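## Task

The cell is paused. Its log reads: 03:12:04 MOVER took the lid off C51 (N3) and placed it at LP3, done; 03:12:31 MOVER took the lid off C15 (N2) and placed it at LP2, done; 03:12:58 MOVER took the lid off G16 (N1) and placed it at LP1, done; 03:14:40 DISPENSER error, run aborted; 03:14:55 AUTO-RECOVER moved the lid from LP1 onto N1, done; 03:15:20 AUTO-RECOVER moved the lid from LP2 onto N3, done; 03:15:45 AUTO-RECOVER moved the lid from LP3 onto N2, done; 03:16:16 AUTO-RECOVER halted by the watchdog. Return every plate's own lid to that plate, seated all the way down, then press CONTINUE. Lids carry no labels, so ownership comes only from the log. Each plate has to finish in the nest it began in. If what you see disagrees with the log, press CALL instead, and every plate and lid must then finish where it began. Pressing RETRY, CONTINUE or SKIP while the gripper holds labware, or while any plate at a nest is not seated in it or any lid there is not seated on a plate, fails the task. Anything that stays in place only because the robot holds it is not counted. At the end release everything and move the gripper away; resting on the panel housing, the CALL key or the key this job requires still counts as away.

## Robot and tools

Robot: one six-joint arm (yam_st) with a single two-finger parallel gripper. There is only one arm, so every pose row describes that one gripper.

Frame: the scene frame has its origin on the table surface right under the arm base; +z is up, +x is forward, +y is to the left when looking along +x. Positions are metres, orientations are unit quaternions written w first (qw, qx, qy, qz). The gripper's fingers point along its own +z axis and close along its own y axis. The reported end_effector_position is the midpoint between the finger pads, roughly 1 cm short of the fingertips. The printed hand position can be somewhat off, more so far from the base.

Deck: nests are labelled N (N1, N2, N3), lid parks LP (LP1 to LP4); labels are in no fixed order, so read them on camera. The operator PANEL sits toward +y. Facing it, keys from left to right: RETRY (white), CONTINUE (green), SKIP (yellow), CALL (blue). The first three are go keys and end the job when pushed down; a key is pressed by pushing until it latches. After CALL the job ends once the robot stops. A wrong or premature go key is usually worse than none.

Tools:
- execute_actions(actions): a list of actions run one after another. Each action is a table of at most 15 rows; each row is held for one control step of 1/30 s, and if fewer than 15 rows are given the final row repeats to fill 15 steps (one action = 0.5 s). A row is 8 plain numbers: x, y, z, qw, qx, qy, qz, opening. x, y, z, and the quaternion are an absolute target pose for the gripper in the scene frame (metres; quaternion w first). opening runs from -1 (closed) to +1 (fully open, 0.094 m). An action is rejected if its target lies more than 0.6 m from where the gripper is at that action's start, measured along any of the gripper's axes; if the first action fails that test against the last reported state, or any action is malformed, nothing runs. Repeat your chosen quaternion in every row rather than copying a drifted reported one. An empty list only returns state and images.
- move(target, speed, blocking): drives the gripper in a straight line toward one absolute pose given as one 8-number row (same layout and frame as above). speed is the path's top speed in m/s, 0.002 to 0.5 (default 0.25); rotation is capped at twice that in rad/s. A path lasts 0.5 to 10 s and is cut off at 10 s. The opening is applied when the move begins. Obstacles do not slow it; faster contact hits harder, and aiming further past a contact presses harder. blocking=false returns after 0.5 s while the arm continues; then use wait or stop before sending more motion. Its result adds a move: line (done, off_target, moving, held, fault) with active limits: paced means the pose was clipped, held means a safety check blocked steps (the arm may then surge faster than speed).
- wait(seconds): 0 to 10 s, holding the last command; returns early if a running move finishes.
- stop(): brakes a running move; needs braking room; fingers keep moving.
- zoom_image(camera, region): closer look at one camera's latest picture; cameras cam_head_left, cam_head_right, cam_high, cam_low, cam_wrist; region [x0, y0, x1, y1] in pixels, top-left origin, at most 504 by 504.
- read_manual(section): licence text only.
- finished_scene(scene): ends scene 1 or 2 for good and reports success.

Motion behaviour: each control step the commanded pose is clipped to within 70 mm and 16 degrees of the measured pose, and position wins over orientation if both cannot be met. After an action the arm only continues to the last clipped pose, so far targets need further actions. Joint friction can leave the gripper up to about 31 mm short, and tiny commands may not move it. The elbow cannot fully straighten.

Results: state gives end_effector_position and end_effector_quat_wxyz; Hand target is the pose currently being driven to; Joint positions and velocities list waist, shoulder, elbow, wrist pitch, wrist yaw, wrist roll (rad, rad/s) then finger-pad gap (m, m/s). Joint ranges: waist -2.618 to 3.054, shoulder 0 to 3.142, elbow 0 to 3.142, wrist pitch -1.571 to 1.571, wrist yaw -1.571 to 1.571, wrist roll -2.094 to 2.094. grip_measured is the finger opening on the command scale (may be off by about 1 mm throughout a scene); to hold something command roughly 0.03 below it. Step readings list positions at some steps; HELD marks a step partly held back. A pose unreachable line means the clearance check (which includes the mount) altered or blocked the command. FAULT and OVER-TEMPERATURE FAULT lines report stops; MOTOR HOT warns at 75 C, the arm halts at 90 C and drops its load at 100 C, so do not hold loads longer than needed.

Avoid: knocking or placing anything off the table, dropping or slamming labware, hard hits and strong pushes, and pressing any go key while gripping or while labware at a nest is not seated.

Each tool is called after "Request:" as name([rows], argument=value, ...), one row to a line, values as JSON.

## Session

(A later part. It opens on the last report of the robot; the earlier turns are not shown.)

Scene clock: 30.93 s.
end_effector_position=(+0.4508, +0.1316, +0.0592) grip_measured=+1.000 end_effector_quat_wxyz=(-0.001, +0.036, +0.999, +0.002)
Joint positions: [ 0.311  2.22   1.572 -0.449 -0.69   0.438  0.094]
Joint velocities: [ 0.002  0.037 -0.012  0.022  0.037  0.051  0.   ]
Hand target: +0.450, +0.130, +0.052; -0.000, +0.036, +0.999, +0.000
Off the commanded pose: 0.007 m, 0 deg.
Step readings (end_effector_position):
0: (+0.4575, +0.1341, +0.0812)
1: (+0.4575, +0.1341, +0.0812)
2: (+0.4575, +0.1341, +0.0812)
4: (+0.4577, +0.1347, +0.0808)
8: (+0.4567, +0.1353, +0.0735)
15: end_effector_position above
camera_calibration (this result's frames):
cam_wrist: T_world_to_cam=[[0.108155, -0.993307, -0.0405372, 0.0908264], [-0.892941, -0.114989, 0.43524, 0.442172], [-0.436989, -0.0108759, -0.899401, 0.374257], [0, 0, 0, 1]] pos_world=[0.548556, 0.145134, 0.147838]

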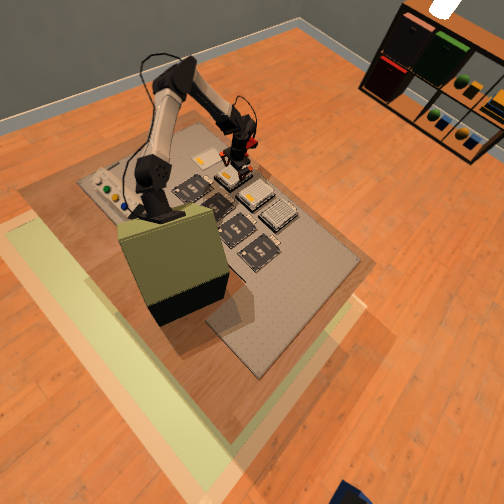

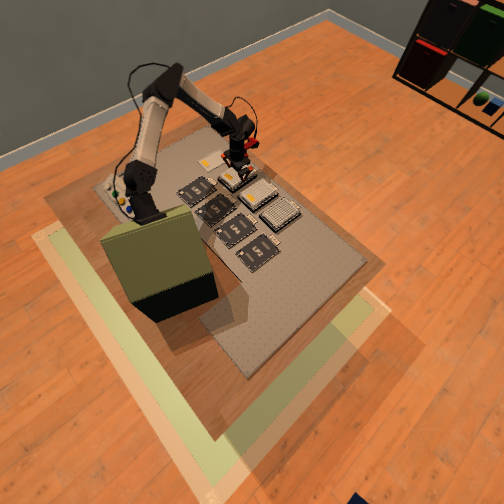

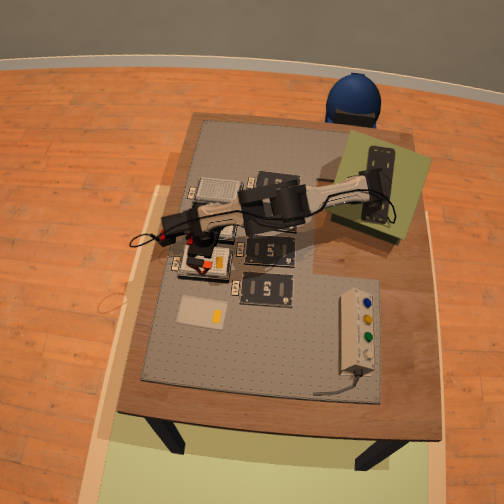

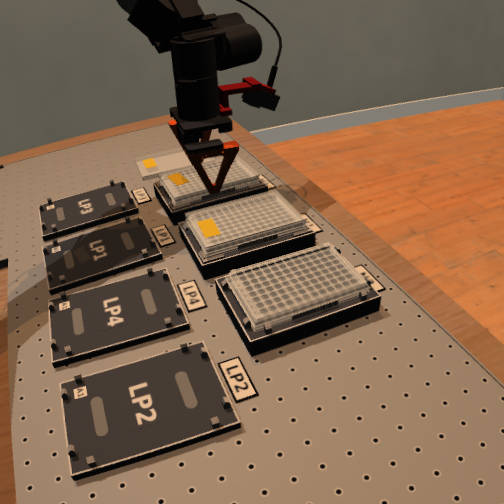

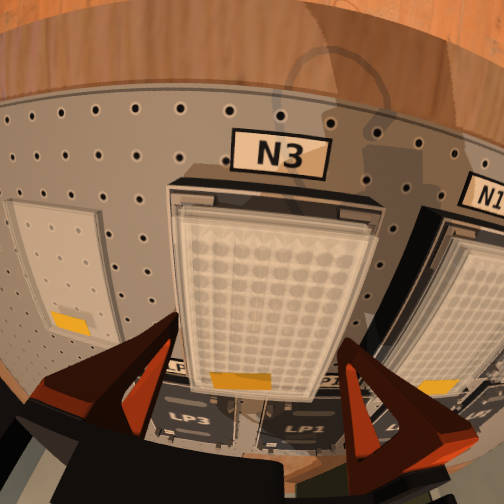

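Request:
execute_actions([
  [[0.451,0.132,0.040,0,0.036,0.9994,0,1],[0.451,0.132,0.056,0,0.036,0.9994,0,1]],
])

Scene clock: 31.67 s.
end_effector_position=(+0.4523, +0.1316, +0.0581) grip_measured=+1.000 end_effector_quat_wxyz=(+0.002, +0.037, +0.999, +0.002)
Joint positions: [ 0.313  2.222  1.572 -0.439 -0.686  0.446  0.094]
Joint velocities: [-0.012 -0.012 -0.017 -0.037  0.066 -0.051  0.   ]
Hand target: +0.451, +0.132, +0.056; -0.000, +0.036, +0.999, -0.000
Off the commanded pose: 0.003 m, 0 deg.
Step readings (end_effector_position):
0: (+0.4520, +0.1317, +0.0591)
1: (+0.4522, +0.1316, +0.0583)
2: (+0.4527, +0.1316, +0.0582)
4: (+0.4523, +0.1316, +0.0581)
8: (+0.4523, +0.1316, +0.0581)
15: end_effector_position above
camera_calibration (this result's frames):
cam_wrist: T_world_to_cam=[[0.106752, -0.993506, -0.0393591, 0.0912332], [-0.895822, -0.11328, 0.429732, 0.445401], [-0.4314, -0.0106161, -0.902098, 0.371487], [0, 0, 0, 1]] pos_world=[0.549521, 0.14504, 0.147305]

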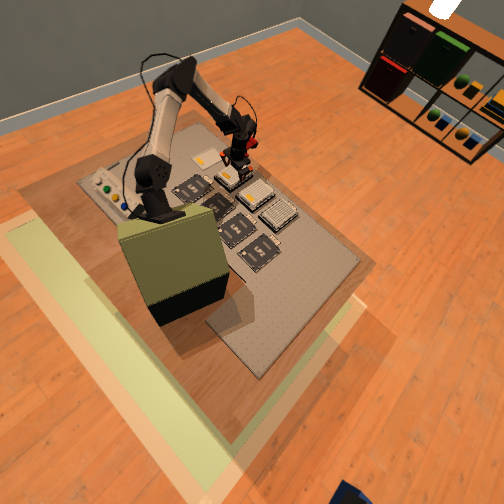

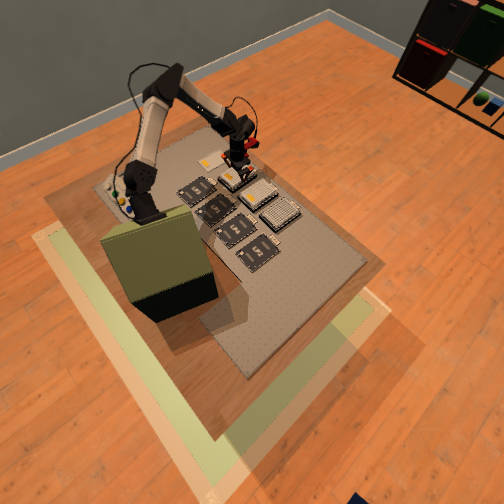

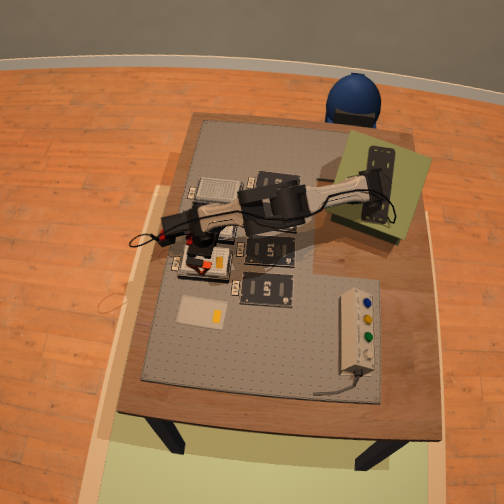

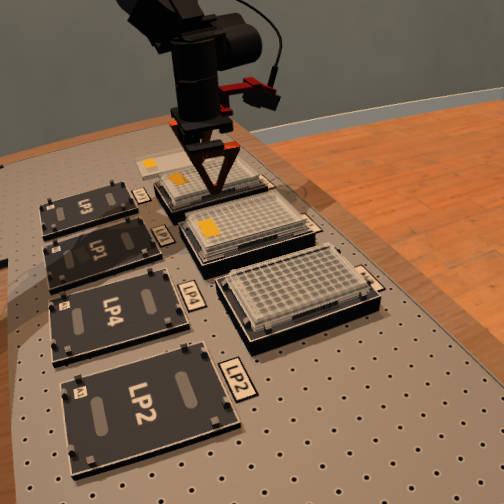

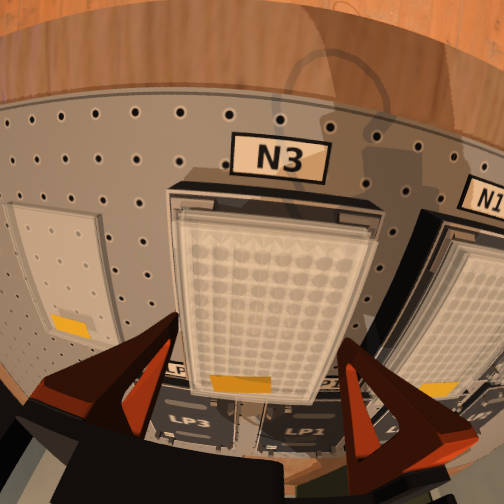

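One more pulse down, then grip.

Request:
execute_actions([
  [[0.451,0.132,0.038,0,0.036,0.9994,0,1],[0.451,0.132,0.038,0,0.036,0.9994,0,1],[0.451,0.132,0.056,0,0.036,0.9994,0,1],[0.451,0.132,0.056,0,0.036,0.9994,0,1],[0.451,0.132,0.056,0,0.036,0.9994,0,1],[0.451,0.132,0.056,0,0.036,0.9994,0,1],[0.451,0.132,0.056,0,0.036,0.9994,0,0.95],[0.451,0.132,0.056,0,0.036,0.9994,0,0.9],[0.451,0.132,0.056,0,0.036,0.9994,0,0.86],[0.451,0.132,0.056,0,0.036,0.9994,0,0.83],[0.451,0.132,0.056,0,0.036,0.9994,0,0.8],[0.451,0.132,0.056,0,0.036,0.9994,0,0.78],[0.451,0.132,0.056,0,0.036,0.9994,0,0.75]],
])

Scene clock: 32.63 s.
end_effector_position=(+0.4514, +0.1315, +0.0550) grip_measured=+0.802 end_effector_quat_wxyz=(+0.001, +0.037, +0.999, +0.001)
Joint positions: [ 0.318  2.227  1.572 -0.433 -0.683  0.451  0.085]
Joint velocities: [ 0.002 -0.002  0.012 -0.037 -0.037 -0.022  0.   ]
Hand target: +0.451, +0.132, +0.056; +0.000, +0.036, +0.999, -0.000
Off the commanded pose: 0.001 m, 0 deg.
Step readings (end_effector_position):
0: (+0.4523, +0.1316, +0.0581)
1: (+0.4525, +0.1316, +0.0573)
2: (+0.4529, +0.1317, +0.0557)
4: (+0.4517, +0.1316, +0.0550)
8: (+0.4514, +0.1315, +0.0550)
15: end_effector_position above
camera_calibration (this result's frames):
cam_wrist: T_world_to_cam=[[0.106125, -0.993627, -0.0379803, 0.0913517], [-0.895007, -0.112095, 0.431738, 0.445284], [-0.433244, -0.0118257, -0.901199, 0.369304], [0, 0, 0, 1]] pos_world=[0.548836, 0.145051, 0.14404]

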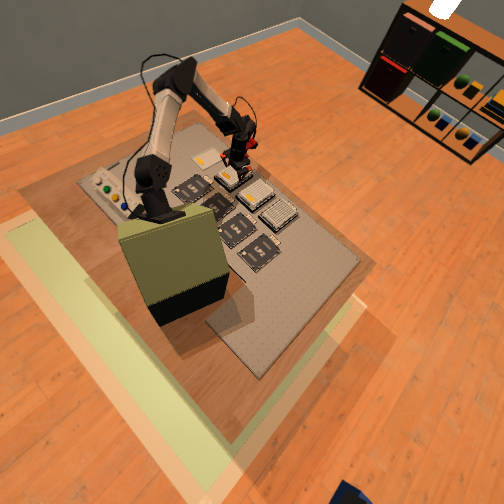

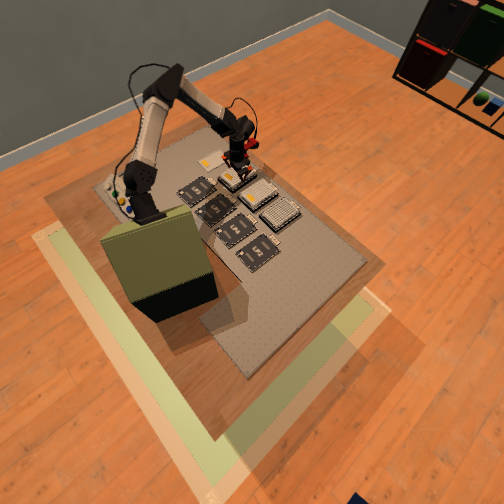

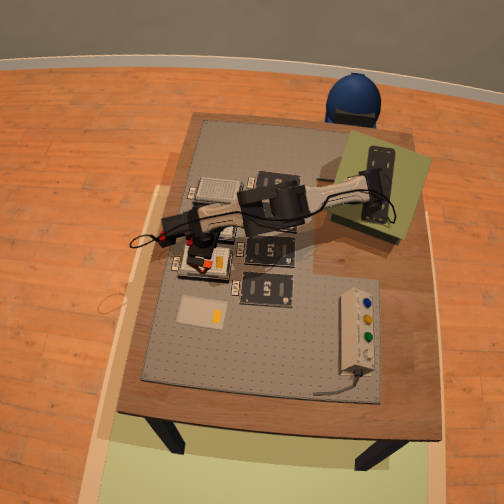

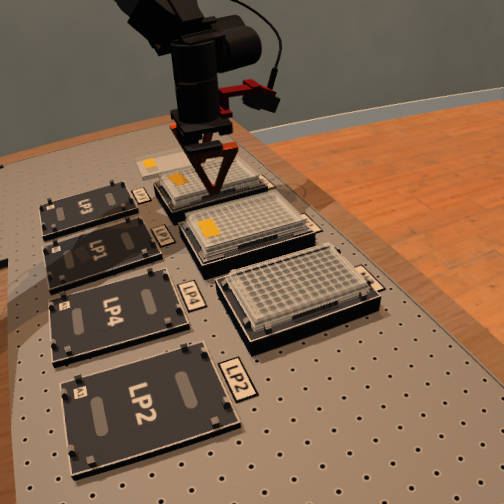

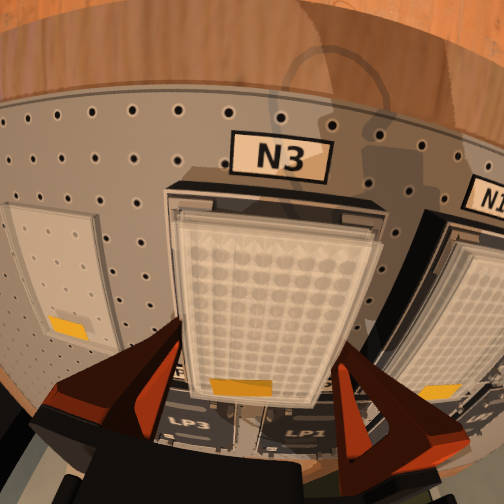

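Request:
execute_actions([
  [[0.451,0.132,0.075,0,0.036,0.9994,0,0.75]],
  [[0.451,0.132,0.11,0,0.036,0.9994,0,0.75]],
])

Scene clock: 34.00 s.
end_effector_position=(+0.4554, +0.1321, +0.1080) grip_measured=+0.802 end_effector_quat_wxyz=(+0.008, +0.033, +0.999, -0.001)
Joint positions: [ 0.241  2.126  1.572 -0.579 -0.708  0.361  0.085]
Joint velocities: [ 0.002  0.002 -0.007 -0.11   0.022  0.007 -0.001]
Hand target: +0.451, +0.132, +0.110; -0.000, +0.036, +0.999, +0.000
Off the commanded pose: 0.005 m, 1 deg.
Step readings (end_effector_position; steps 1 to 15: 1st action; 16 to 30: 2nd action):
0: (+0.4514, +0.1315, +0.0550)
1: (+0.4515, +0.1318, +0.0561)
2: (+0.4516, +0.1321, +0.0576)
4: (+0.4521, +0.1325, +0.0620)
8: (+0.4535, +0.1333, +0.0675)
15: (+0.4516, +0.1328, +0.0676)
16: (+0.4511, +0.1328, +0.0702)
17: (+0.4495, +0.1326, +0.0746)
19: (+0.4522, +0.1326, +0.0877)
23: (+0.4593, +0.1329, +0.1069)
30: end_effector_position above
camera_calibration (this result's frames):
cam_wrist: T_world_to_cam=[[0.115154, -0.992855, -0.0312729, 0.0885368], [-0.899374, -0.117575, 0.421073, 0.429933], [-0.421742, -0.0203624, -0.906487, 0.415172], [0, 0, 0, 1]] pos_world=[0.551571, 0.146908, 0.198084]

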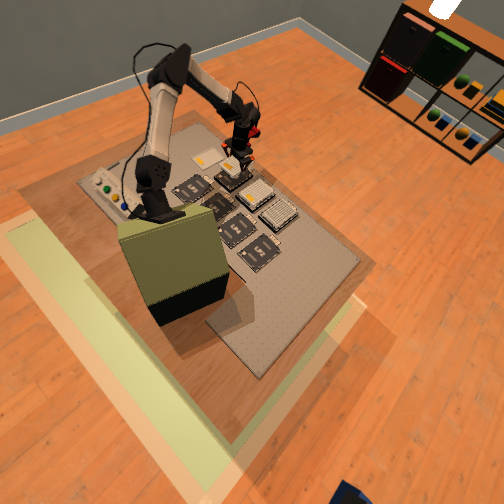

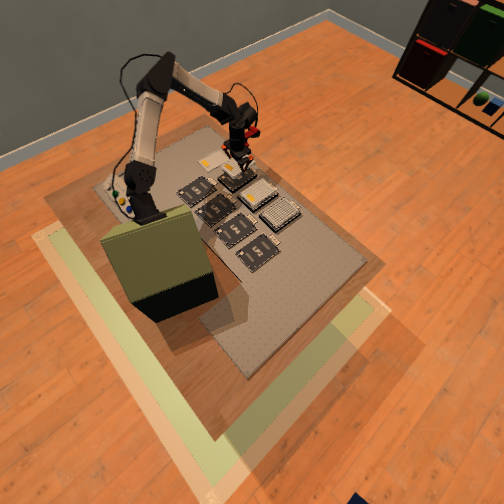

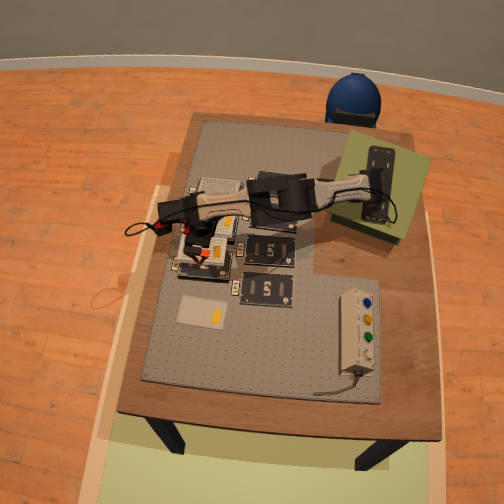

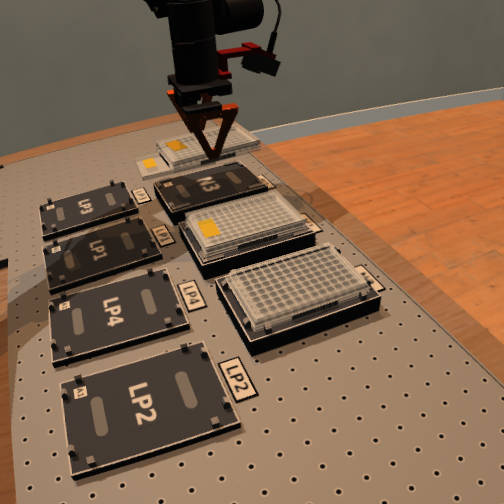

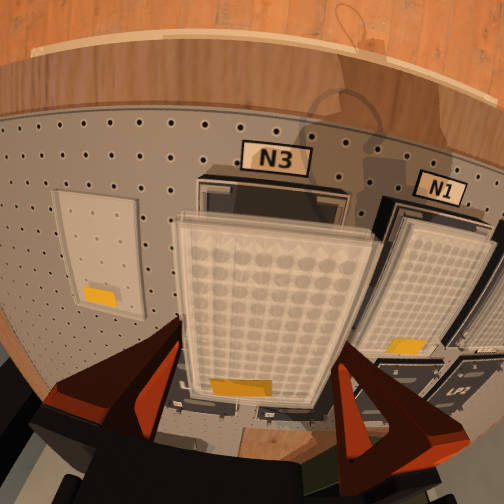

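Request:
execute_actions([
  [[0.448,0.129,0.085,0,0.036,0.9994,0,0.75]],
  [[0.449,0.129,0.068,0,0.036,0.9994,0,0.75]],
])

Scene clock: 35.40 s.
end_effector_position=(+0.4545, +0.1339, +0.0756) grip_measured=+0.802 end_effector_quat_wxyz=(+0.005, +0.032, +0.999, +0.004)
Joint positions: [ 0.289  2.187  1.572 -0.484 -0.699  0.414  0.085]
Joint velocities: [ 0.002  0.012 -0.002  0.022  0.007  0.022 -0.   ]
Hand target: +0.449, +0.129, +0.068; -0.000, +0.036, +0.999, -0.000
Off the commanded pose: 0.011 m, 1 deg.
Step readings (end_effector_position; steps 1 to 15: 1st action; 16 to 30: 2nd action):
0: (+0.4542, +0.1319, +0.1079)
1: (+0.4548, +0.1322, +0.1073)
2: (+0.4560, +0.1329, +0.1057)
4: (+0.4565, +0.1347, +0.1016)
8: (+0.4554, +0.1368, +0.0957)
15: (+0.4570, +0.1373, +0.0954)
16: (+0.4574, +0.1371, +0.0941)
17: (+0.4585, +0.1372, +0.0921)
19: (+0.4575, +0.1366, +0.0858)
23: (+0.4533, +0.1343, +0.0764)
30: end_effector_position above
camera_calibration (this result's frames):
cam_wrist: T_world_to_cam=[[0.116927, -0.992228, -0.0425628, 0.0894171], [-0.896709, -0.123898, 0.424926, 0.44225], [-0.426897, -0.0115187, -0.904227, 0.386479], [0, 0, 0, 1]] pos_world=[0.551102, 0.147968, 0.165347]

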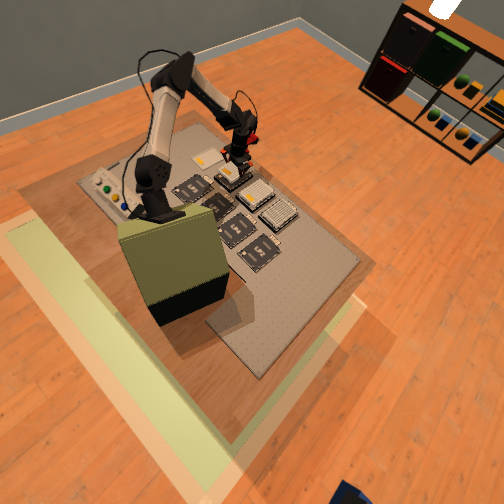

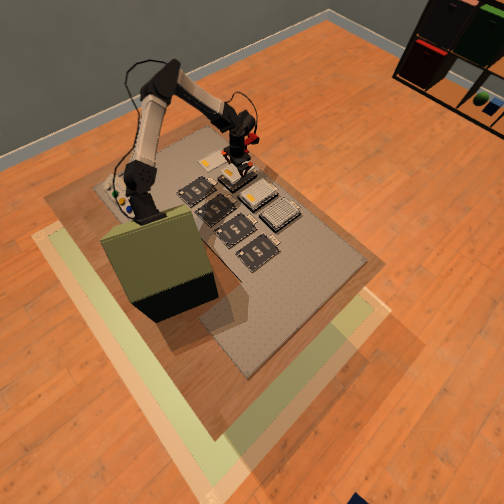

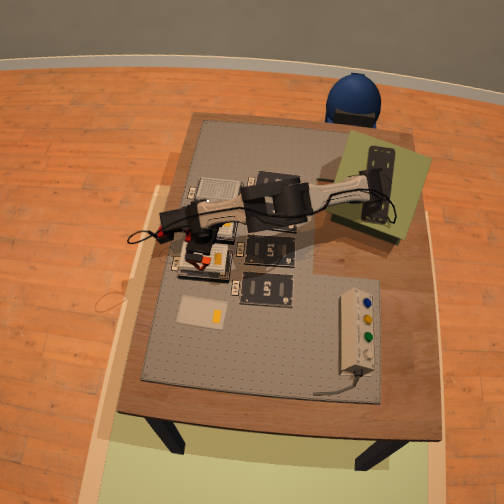

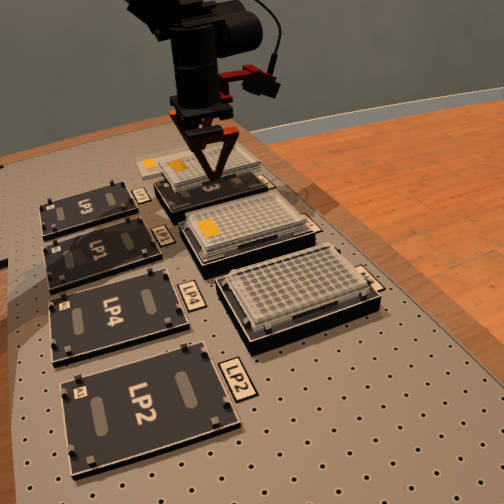

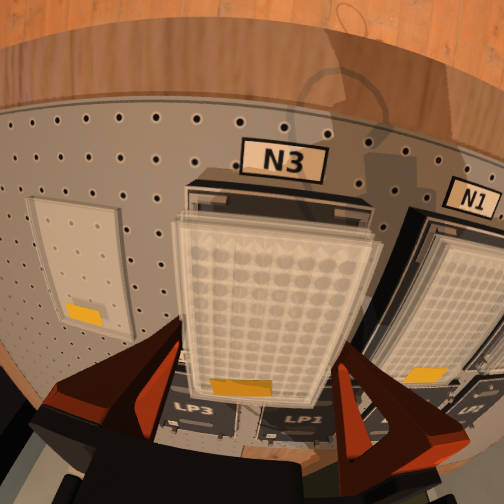

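Request:
execute_actions([
  [[0.450,0.129,0.062,0,0.036,0.9994,0,0.75],[0.450,0.129,0.062,0,0.036,0.9994,0,0.75],[0.450,0.129,0.058,0,0.036,0.9994,0,0.75],[0.450,0.129,0.058,0,0.036,0.9994,0,0.75],[0.450,0.129,0.058,0,0.036,0.9994,0,0.75],[0.451,0.131,0.064,0,0.036,0.9994,0,0.75]],
])

Request:
zoom_image(camera="cam_low", region=[140,120,290,240])

Scene clock: 36.43 s.
end_effector_position=(+0.4546, +0.1328, +0.0698) grip_measured=+0.802 end_effector_quat_wxyz=(+0.005, +0.033, +0.999, +0.004)
Joint positions: [ 0.296  2.199  1.572 -0.465 -0.695  0.425  0.085]
Joint velocities: [ 0.002 -0.007 -0.007 -0.066 -0.007 -0.022  0.   ]
Hand target: +0.451, +0.131, +0.064; -0.000, +0.036, +0.999, -0.000
Off the commanded pose: 0.007 m, 1 deg.
Step readings (end_effector_position):
0: (+0.4550, +0.1340, +0.0756)
1: (+0.4553, +0.1341, +0.0756)
2: (+0.4556, +0.1339, +0.0754)
4: (+0.4563, +0.1335, +0.0736)
8: (+0.4546, +0.1328, +0.0698)
15: end_effector_position above
camera_calibration (this result's frames):
cam_wrist: T_world_to_cam=[[0.115268, -0.992457, -0.0417406, 0.0888054], [-0.897374, -0.12206, 0.424053, 0.444847], [-0.425949, -0.0114229, -0.904675, 0.380859], [0, 0, 0, 1]] pos_world=[0.551184, 0.146784, 0.159622]

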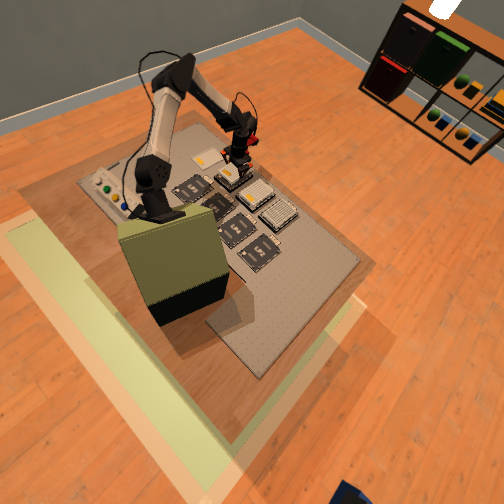

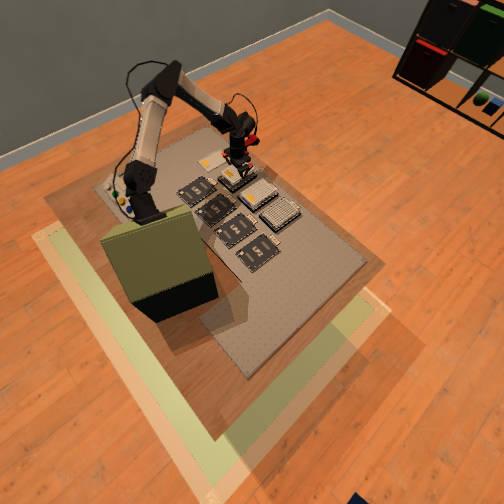

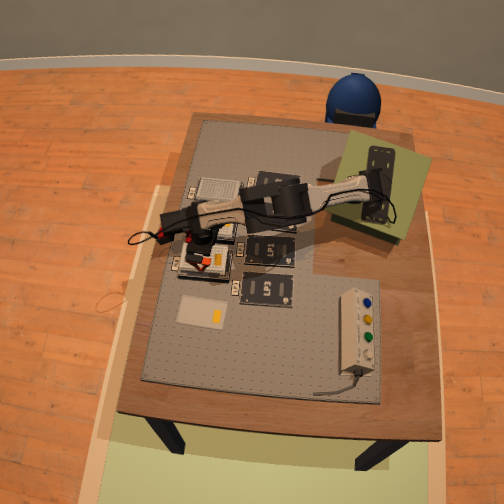

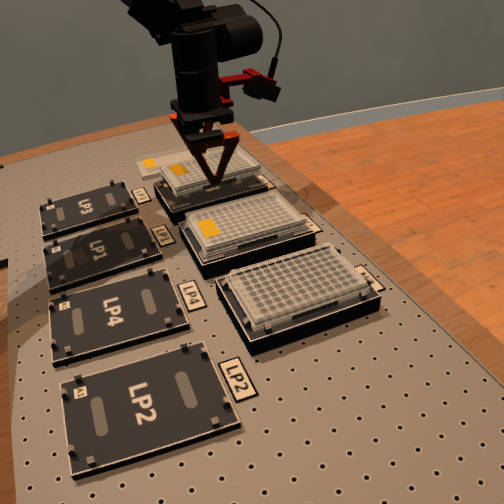

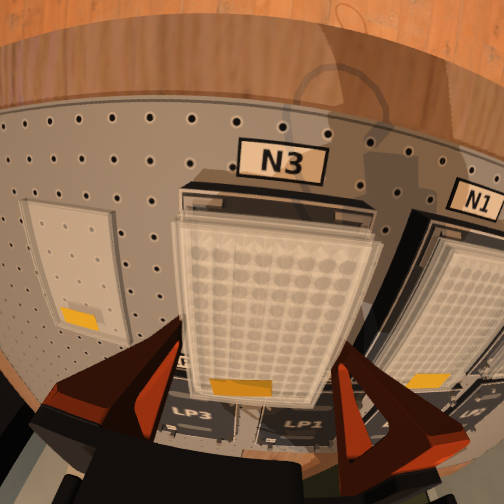

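Region (140, 120, 290, 240) of cam_low's 504x504 image, scaled by 3.360, with more detail than that image has; it fills the top 403 rows of this view, and the rest is white.

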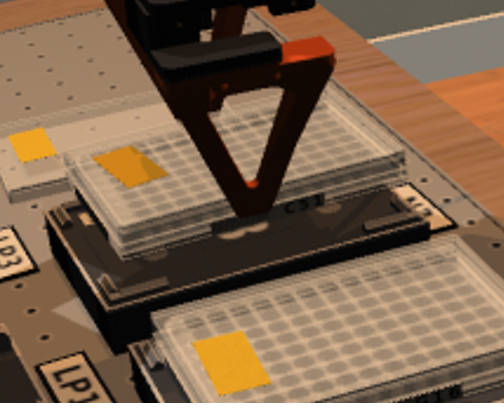

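Request:
execute_actions([
  [[0.450,0.129,0.056,0,0.036,0.9994,0,0.75],[0.450,0.129,0.056,0,0.036,0.9994,0,0.75],[0.450,0.129,0.054,0,0.036,0.9994,0,0.75],[0.450,0.129,0.054,0,0.036,0.9994,0,0.75],[0.451,0.131,0.060,0,0.036,0.9994,0,0.75]],
])

Scene clock: 37.67 s.
end_effector_position=(+0.4545, +0.1329, +0.0662) grip_measured=+0.802 end_effector_quat_wxyz=(+0.005, +0.033, +0.999, +0.004)
Joint positions: [ 0.302  2.206  1.572 -0.454 -0.692  0.431  0.085]
Joint velocities: [-0.002 -0.007  0.017 -0.037  0.037  0.081  0.   ]
Hand target: +0.451, +0.131, +0.060; +0.000, +0.036, +0.999, +0.000
Off the commanded pose: 0.007 m, 1 deg.
Step readings (end_effector_position):
0: (+0.4546, +0.1328, +0.0698)
1: (+0.4548, +0.1330, +0.0697)
2: (+0.4551, +0.1329, +0.0693)
4: (+0.4555, +0.1330, +0.0677)
8: (+0.4545, +0.1329, +0.0662)
15: end_effector_position above
camera_calibration (this result's frames):
cam_wrist: T_world_to_cam=[[0.114989, -0.992477, -0.0420411, 0.0888978], [-0.897578, -0.12194, 0.423655, 0.446416], [-0.425595, -0.0109804, -0.904847, 0.377337], [0, 0, 0, 1]] pos_world=[0.551064, 0.146808, 0.156043]

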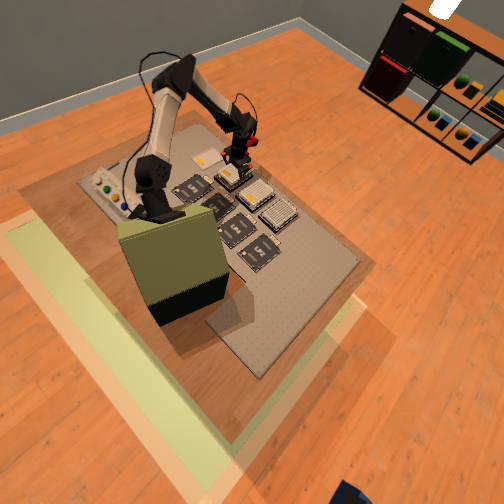

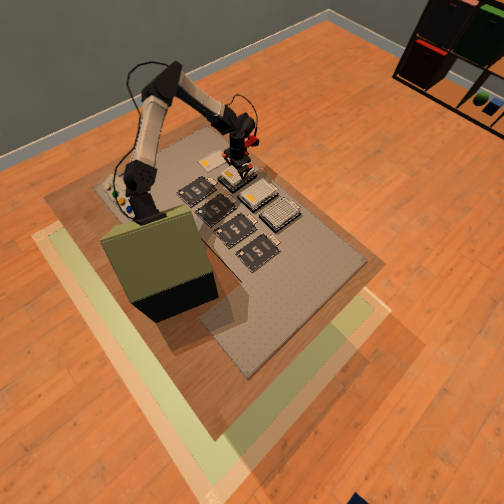

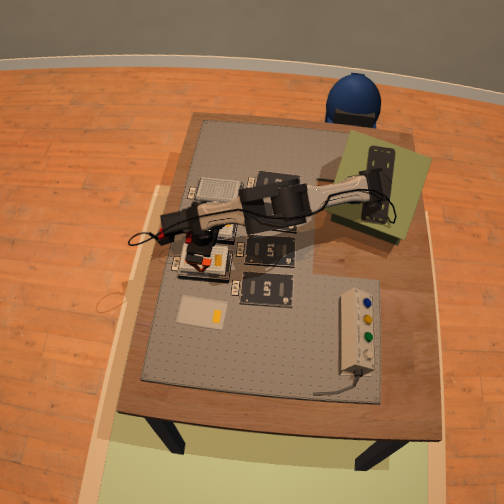

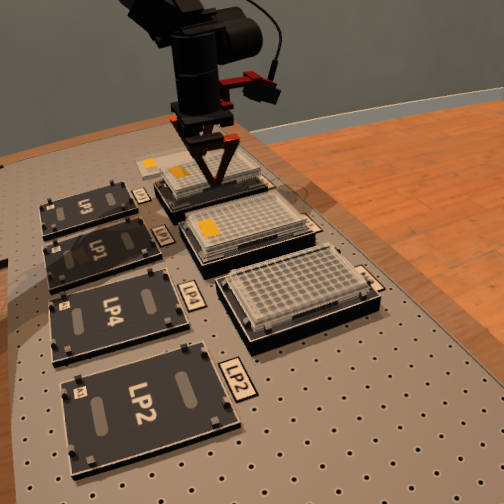

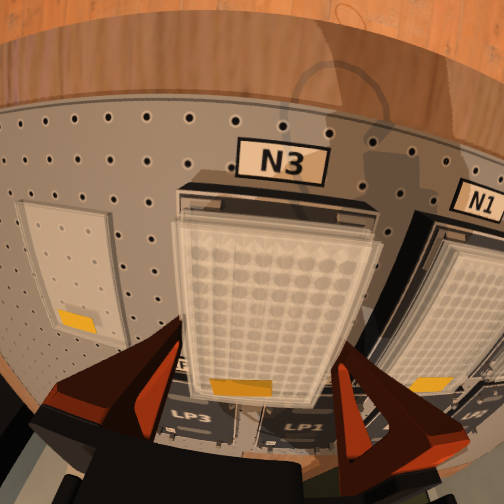

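Request:
execute_actions([
  [[0.438,0.124,0.066,0,0.036,0.9994,0,0.75],[0.438,0.124,0.066,0,0.036,0.9994,0,0.75],[0.4514,0.1315,0.064,0,0.036,0.9994,0,0.75]],
])

Scene clock: 38.57 s.
end_effector_position=(+0.4469, +0.1287, +0.0647) grip_measured=+0.802 end_effector_quat_wxyz=(-0.001, +0.038, +0.999, +0.001)
Joint positions: [ 0.302  2.2    1.545 -0.451 -0.692  0.43   0.085]
Joint velocities: [-0.002  0.007 -0.012 -0.022  0.022  0.007 -0.   ]
Hand target: +0.451, +0.131, +0.064; +0.000, +0.036, +0.999, -0.000
Off the commanded pose: 0.005 m, 0 deg.
Step readings (end_effector_position):
0: (+0.4545, +0.1329, +0.0662)
1: (+0.4536, +0.1323, +0.0658)
2: (+0.4505, +0.1310, +0.0657)
4: (+0.4472, +0.1290, +0.0649)
8: (+0.4469, +0.1287, +0.0647)
15: end_effector_position above
camera_calibration (this result's frames):
cam_wrist: T_world_to_cam=[[0.104788, -0.993759, -0.0382378, 0.090026], [-0.89308, -0.110949, 0.436003, 0.435466], [-0.437525, -0.0115386, -0.899132, 0.377744], [0, 0, 0, 1]] pos_world=[0.544745, 0.142137, 0.15322]

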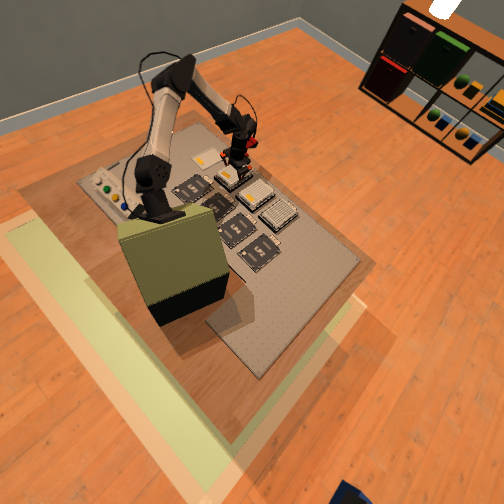

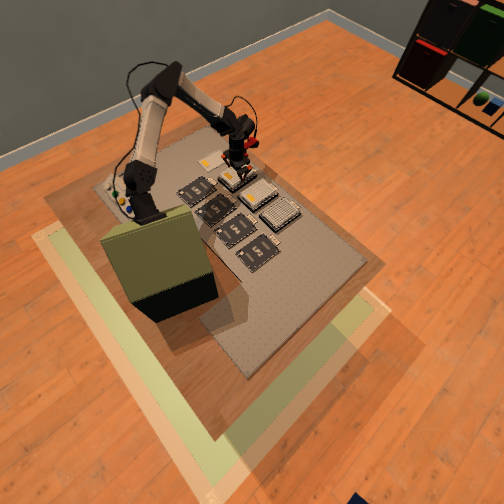

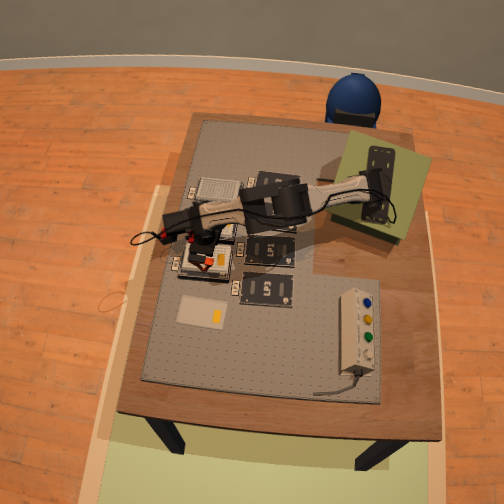

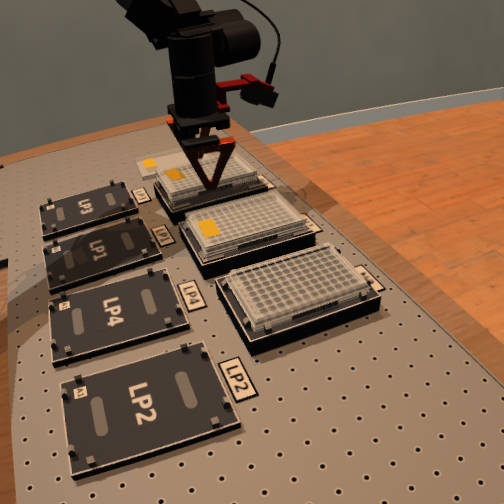

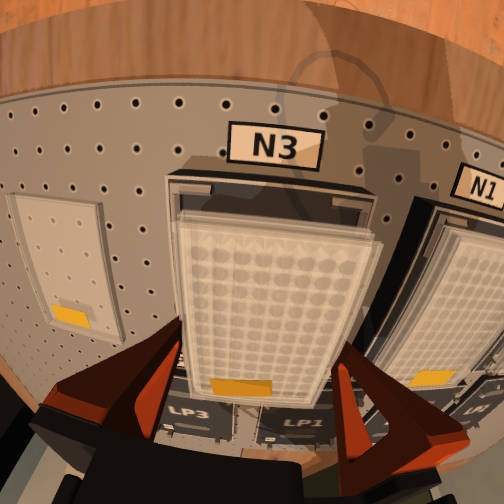

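Request:
execute_actions([
  [[0.466,0.137,0.068,0,0.036,0.9994,0,0.75],[0.466,0.137,0.068,0,0.036,0.9994,0,0.75],[0.466,0.137,0.068,0,0.036,0.9994,0,0.75],[0.4514,0.1315,0.065,0,0.036,0.9994,0,0.75]],
])

Scene clock: 39.37 s.
end_effector_position=(+0.4600, +0.1356, +0.0670) grip_measured=+0.802 end_effector_quat_wxyz=(+0.007, +0.031, +0.999, +0.004)
Joint positions: [ 0.302  2.217  1.605 -0.472 -0.692  0.43   0.085]
Joint velocities: [-0.007 -0.002 -0.002  0.022 -0.037 -0.037 -0.001]
Hand target: +0.451, +0.132, +0.065; -0.000, +0.036, +0.999, +0.000
Off the commanded pose: 0.010 m, 1 deg.
Step readings (end_effector_position):
0: (+0.4469, +0.1287, +0.0647)
1: (+0.4479, +0.1295, +0.0652)
2: (+0.4514, +0.1308, +0.0651)
4: (+0.4590, +0.1342, +0.0659)
8: (+0.4600, +0.1356, +0.0670)
15: end_effector_position above
camera_calibration (this result's frames):
cam_wrist: T_world_to_cam=[[0.118901, -0.992009, -0.0422013, 0.0890827], [-0.8981, -0.125576, 0.421483, 0.452197], [-0.423414, -0.0122139, -0.905854, 0.37964], [0, 0, 0, 1]] pos_world=[0.556271, 0.149793, 0.157065]

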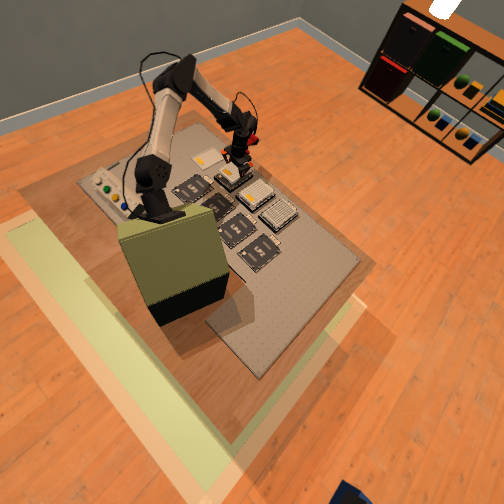

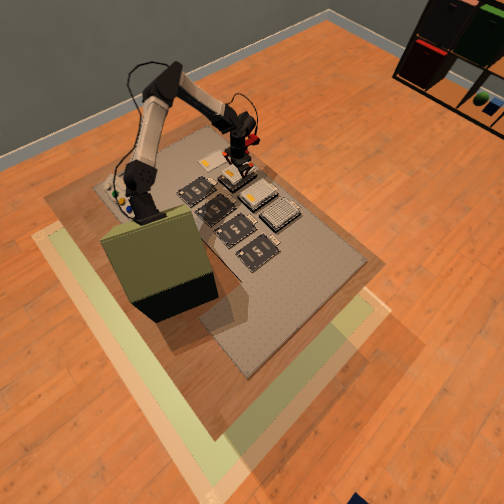

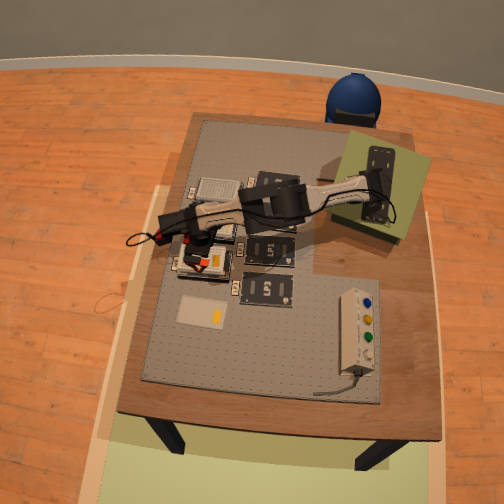

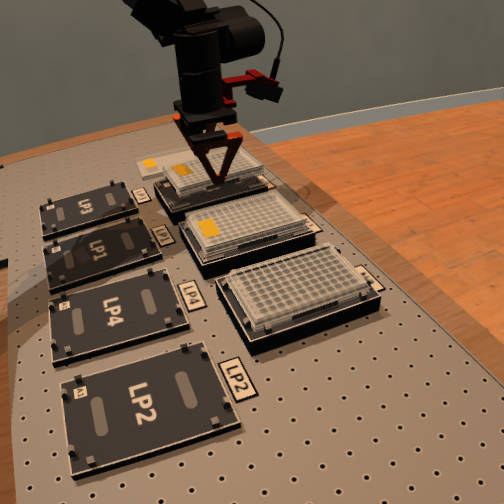

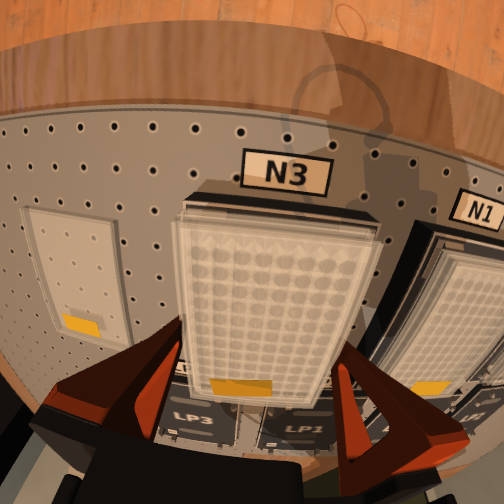

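Request:
execute_actions([
  [[0.443,0.126,0.067,0,0.036,0.9994,0,0.75],[0.443,0.126,0.067,0,0.036,0.9994,0,0.75],[0.4514,0.1315,0.065,0,0.036,0.9994,0,0.75]],
])

Scene clock: 40.20 s.
end_effector_position=(+0.4527, +0.1321, +0.0661) grip_measured=+0.802 end_effector_quat_wxyz=(+0.001, +0.035, +0.999, +0.002)
Joint positions: [ 0.302  2.208  1.575 -0.467 -0.692  0.428  0.085]
Joint velocities: [ 0.007  0.007 -0.007 -0.007  0.022 -0.066 -0.001]
Hand target: +0.451, +0.132, +0.065; -0.000, +0.036, +0.999, +0.000
Off the commanded pose: 0.002 m, 0 deg.
Step readings (end_effector_position):
0: (+0.4600, +0.1356, +0.0670)
1: (+0.4591, +0.1350, +0.0667)
2: (+0.4559, +0.1338, +0.0667)
4: (+0.4527, +0.1321, +0.0661)
8: (+0.4527, +0.1321, +0.0661)
15: end_effector_position above
camera_calibration (this result's frames):
cam_wrist: T_world_to_cam=[[0.110963, -0.993041, -0.0394591, 0.0900064], [-0.89443, -0.117094, 0.431607, 0.442161], [-0.433224, -0.012599, -0.901198, 0.379898], [0, 0, 0, 1]] pos_world=[0.550076, 0.145941, 0.155075]

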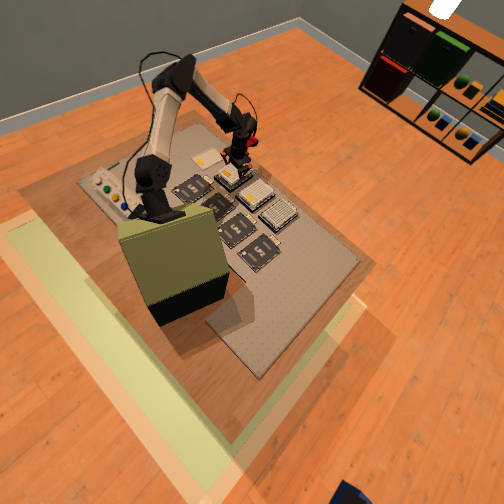

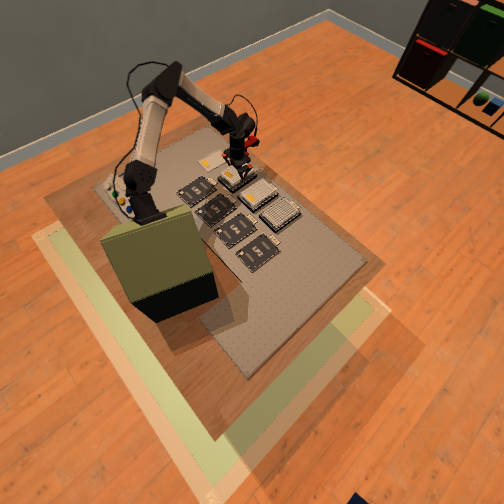

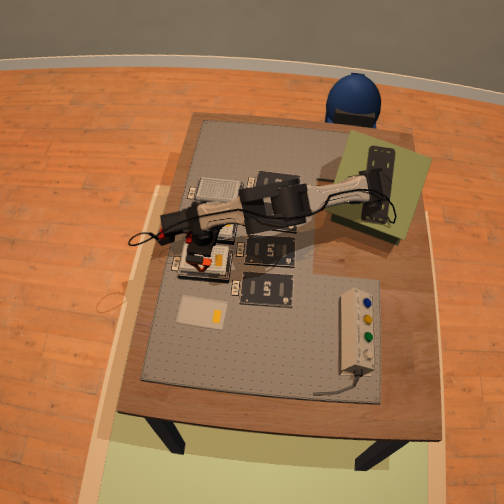

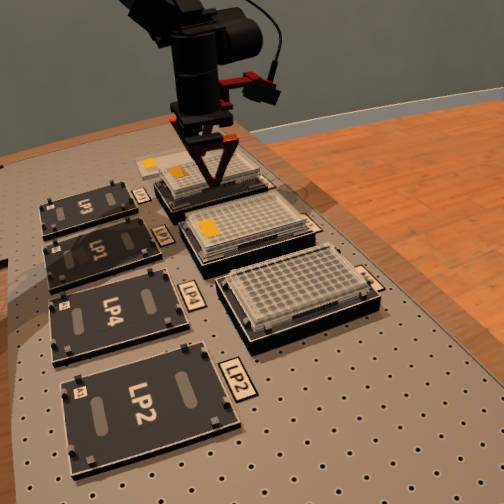

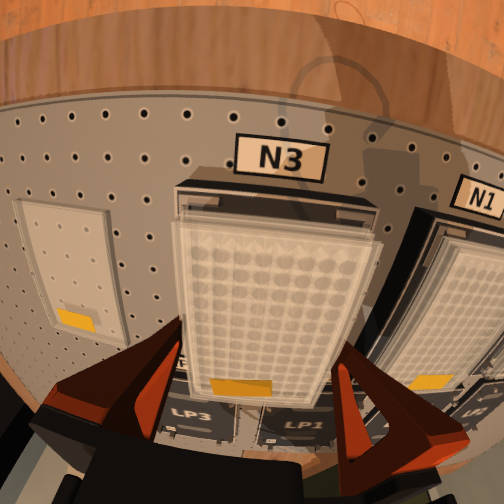

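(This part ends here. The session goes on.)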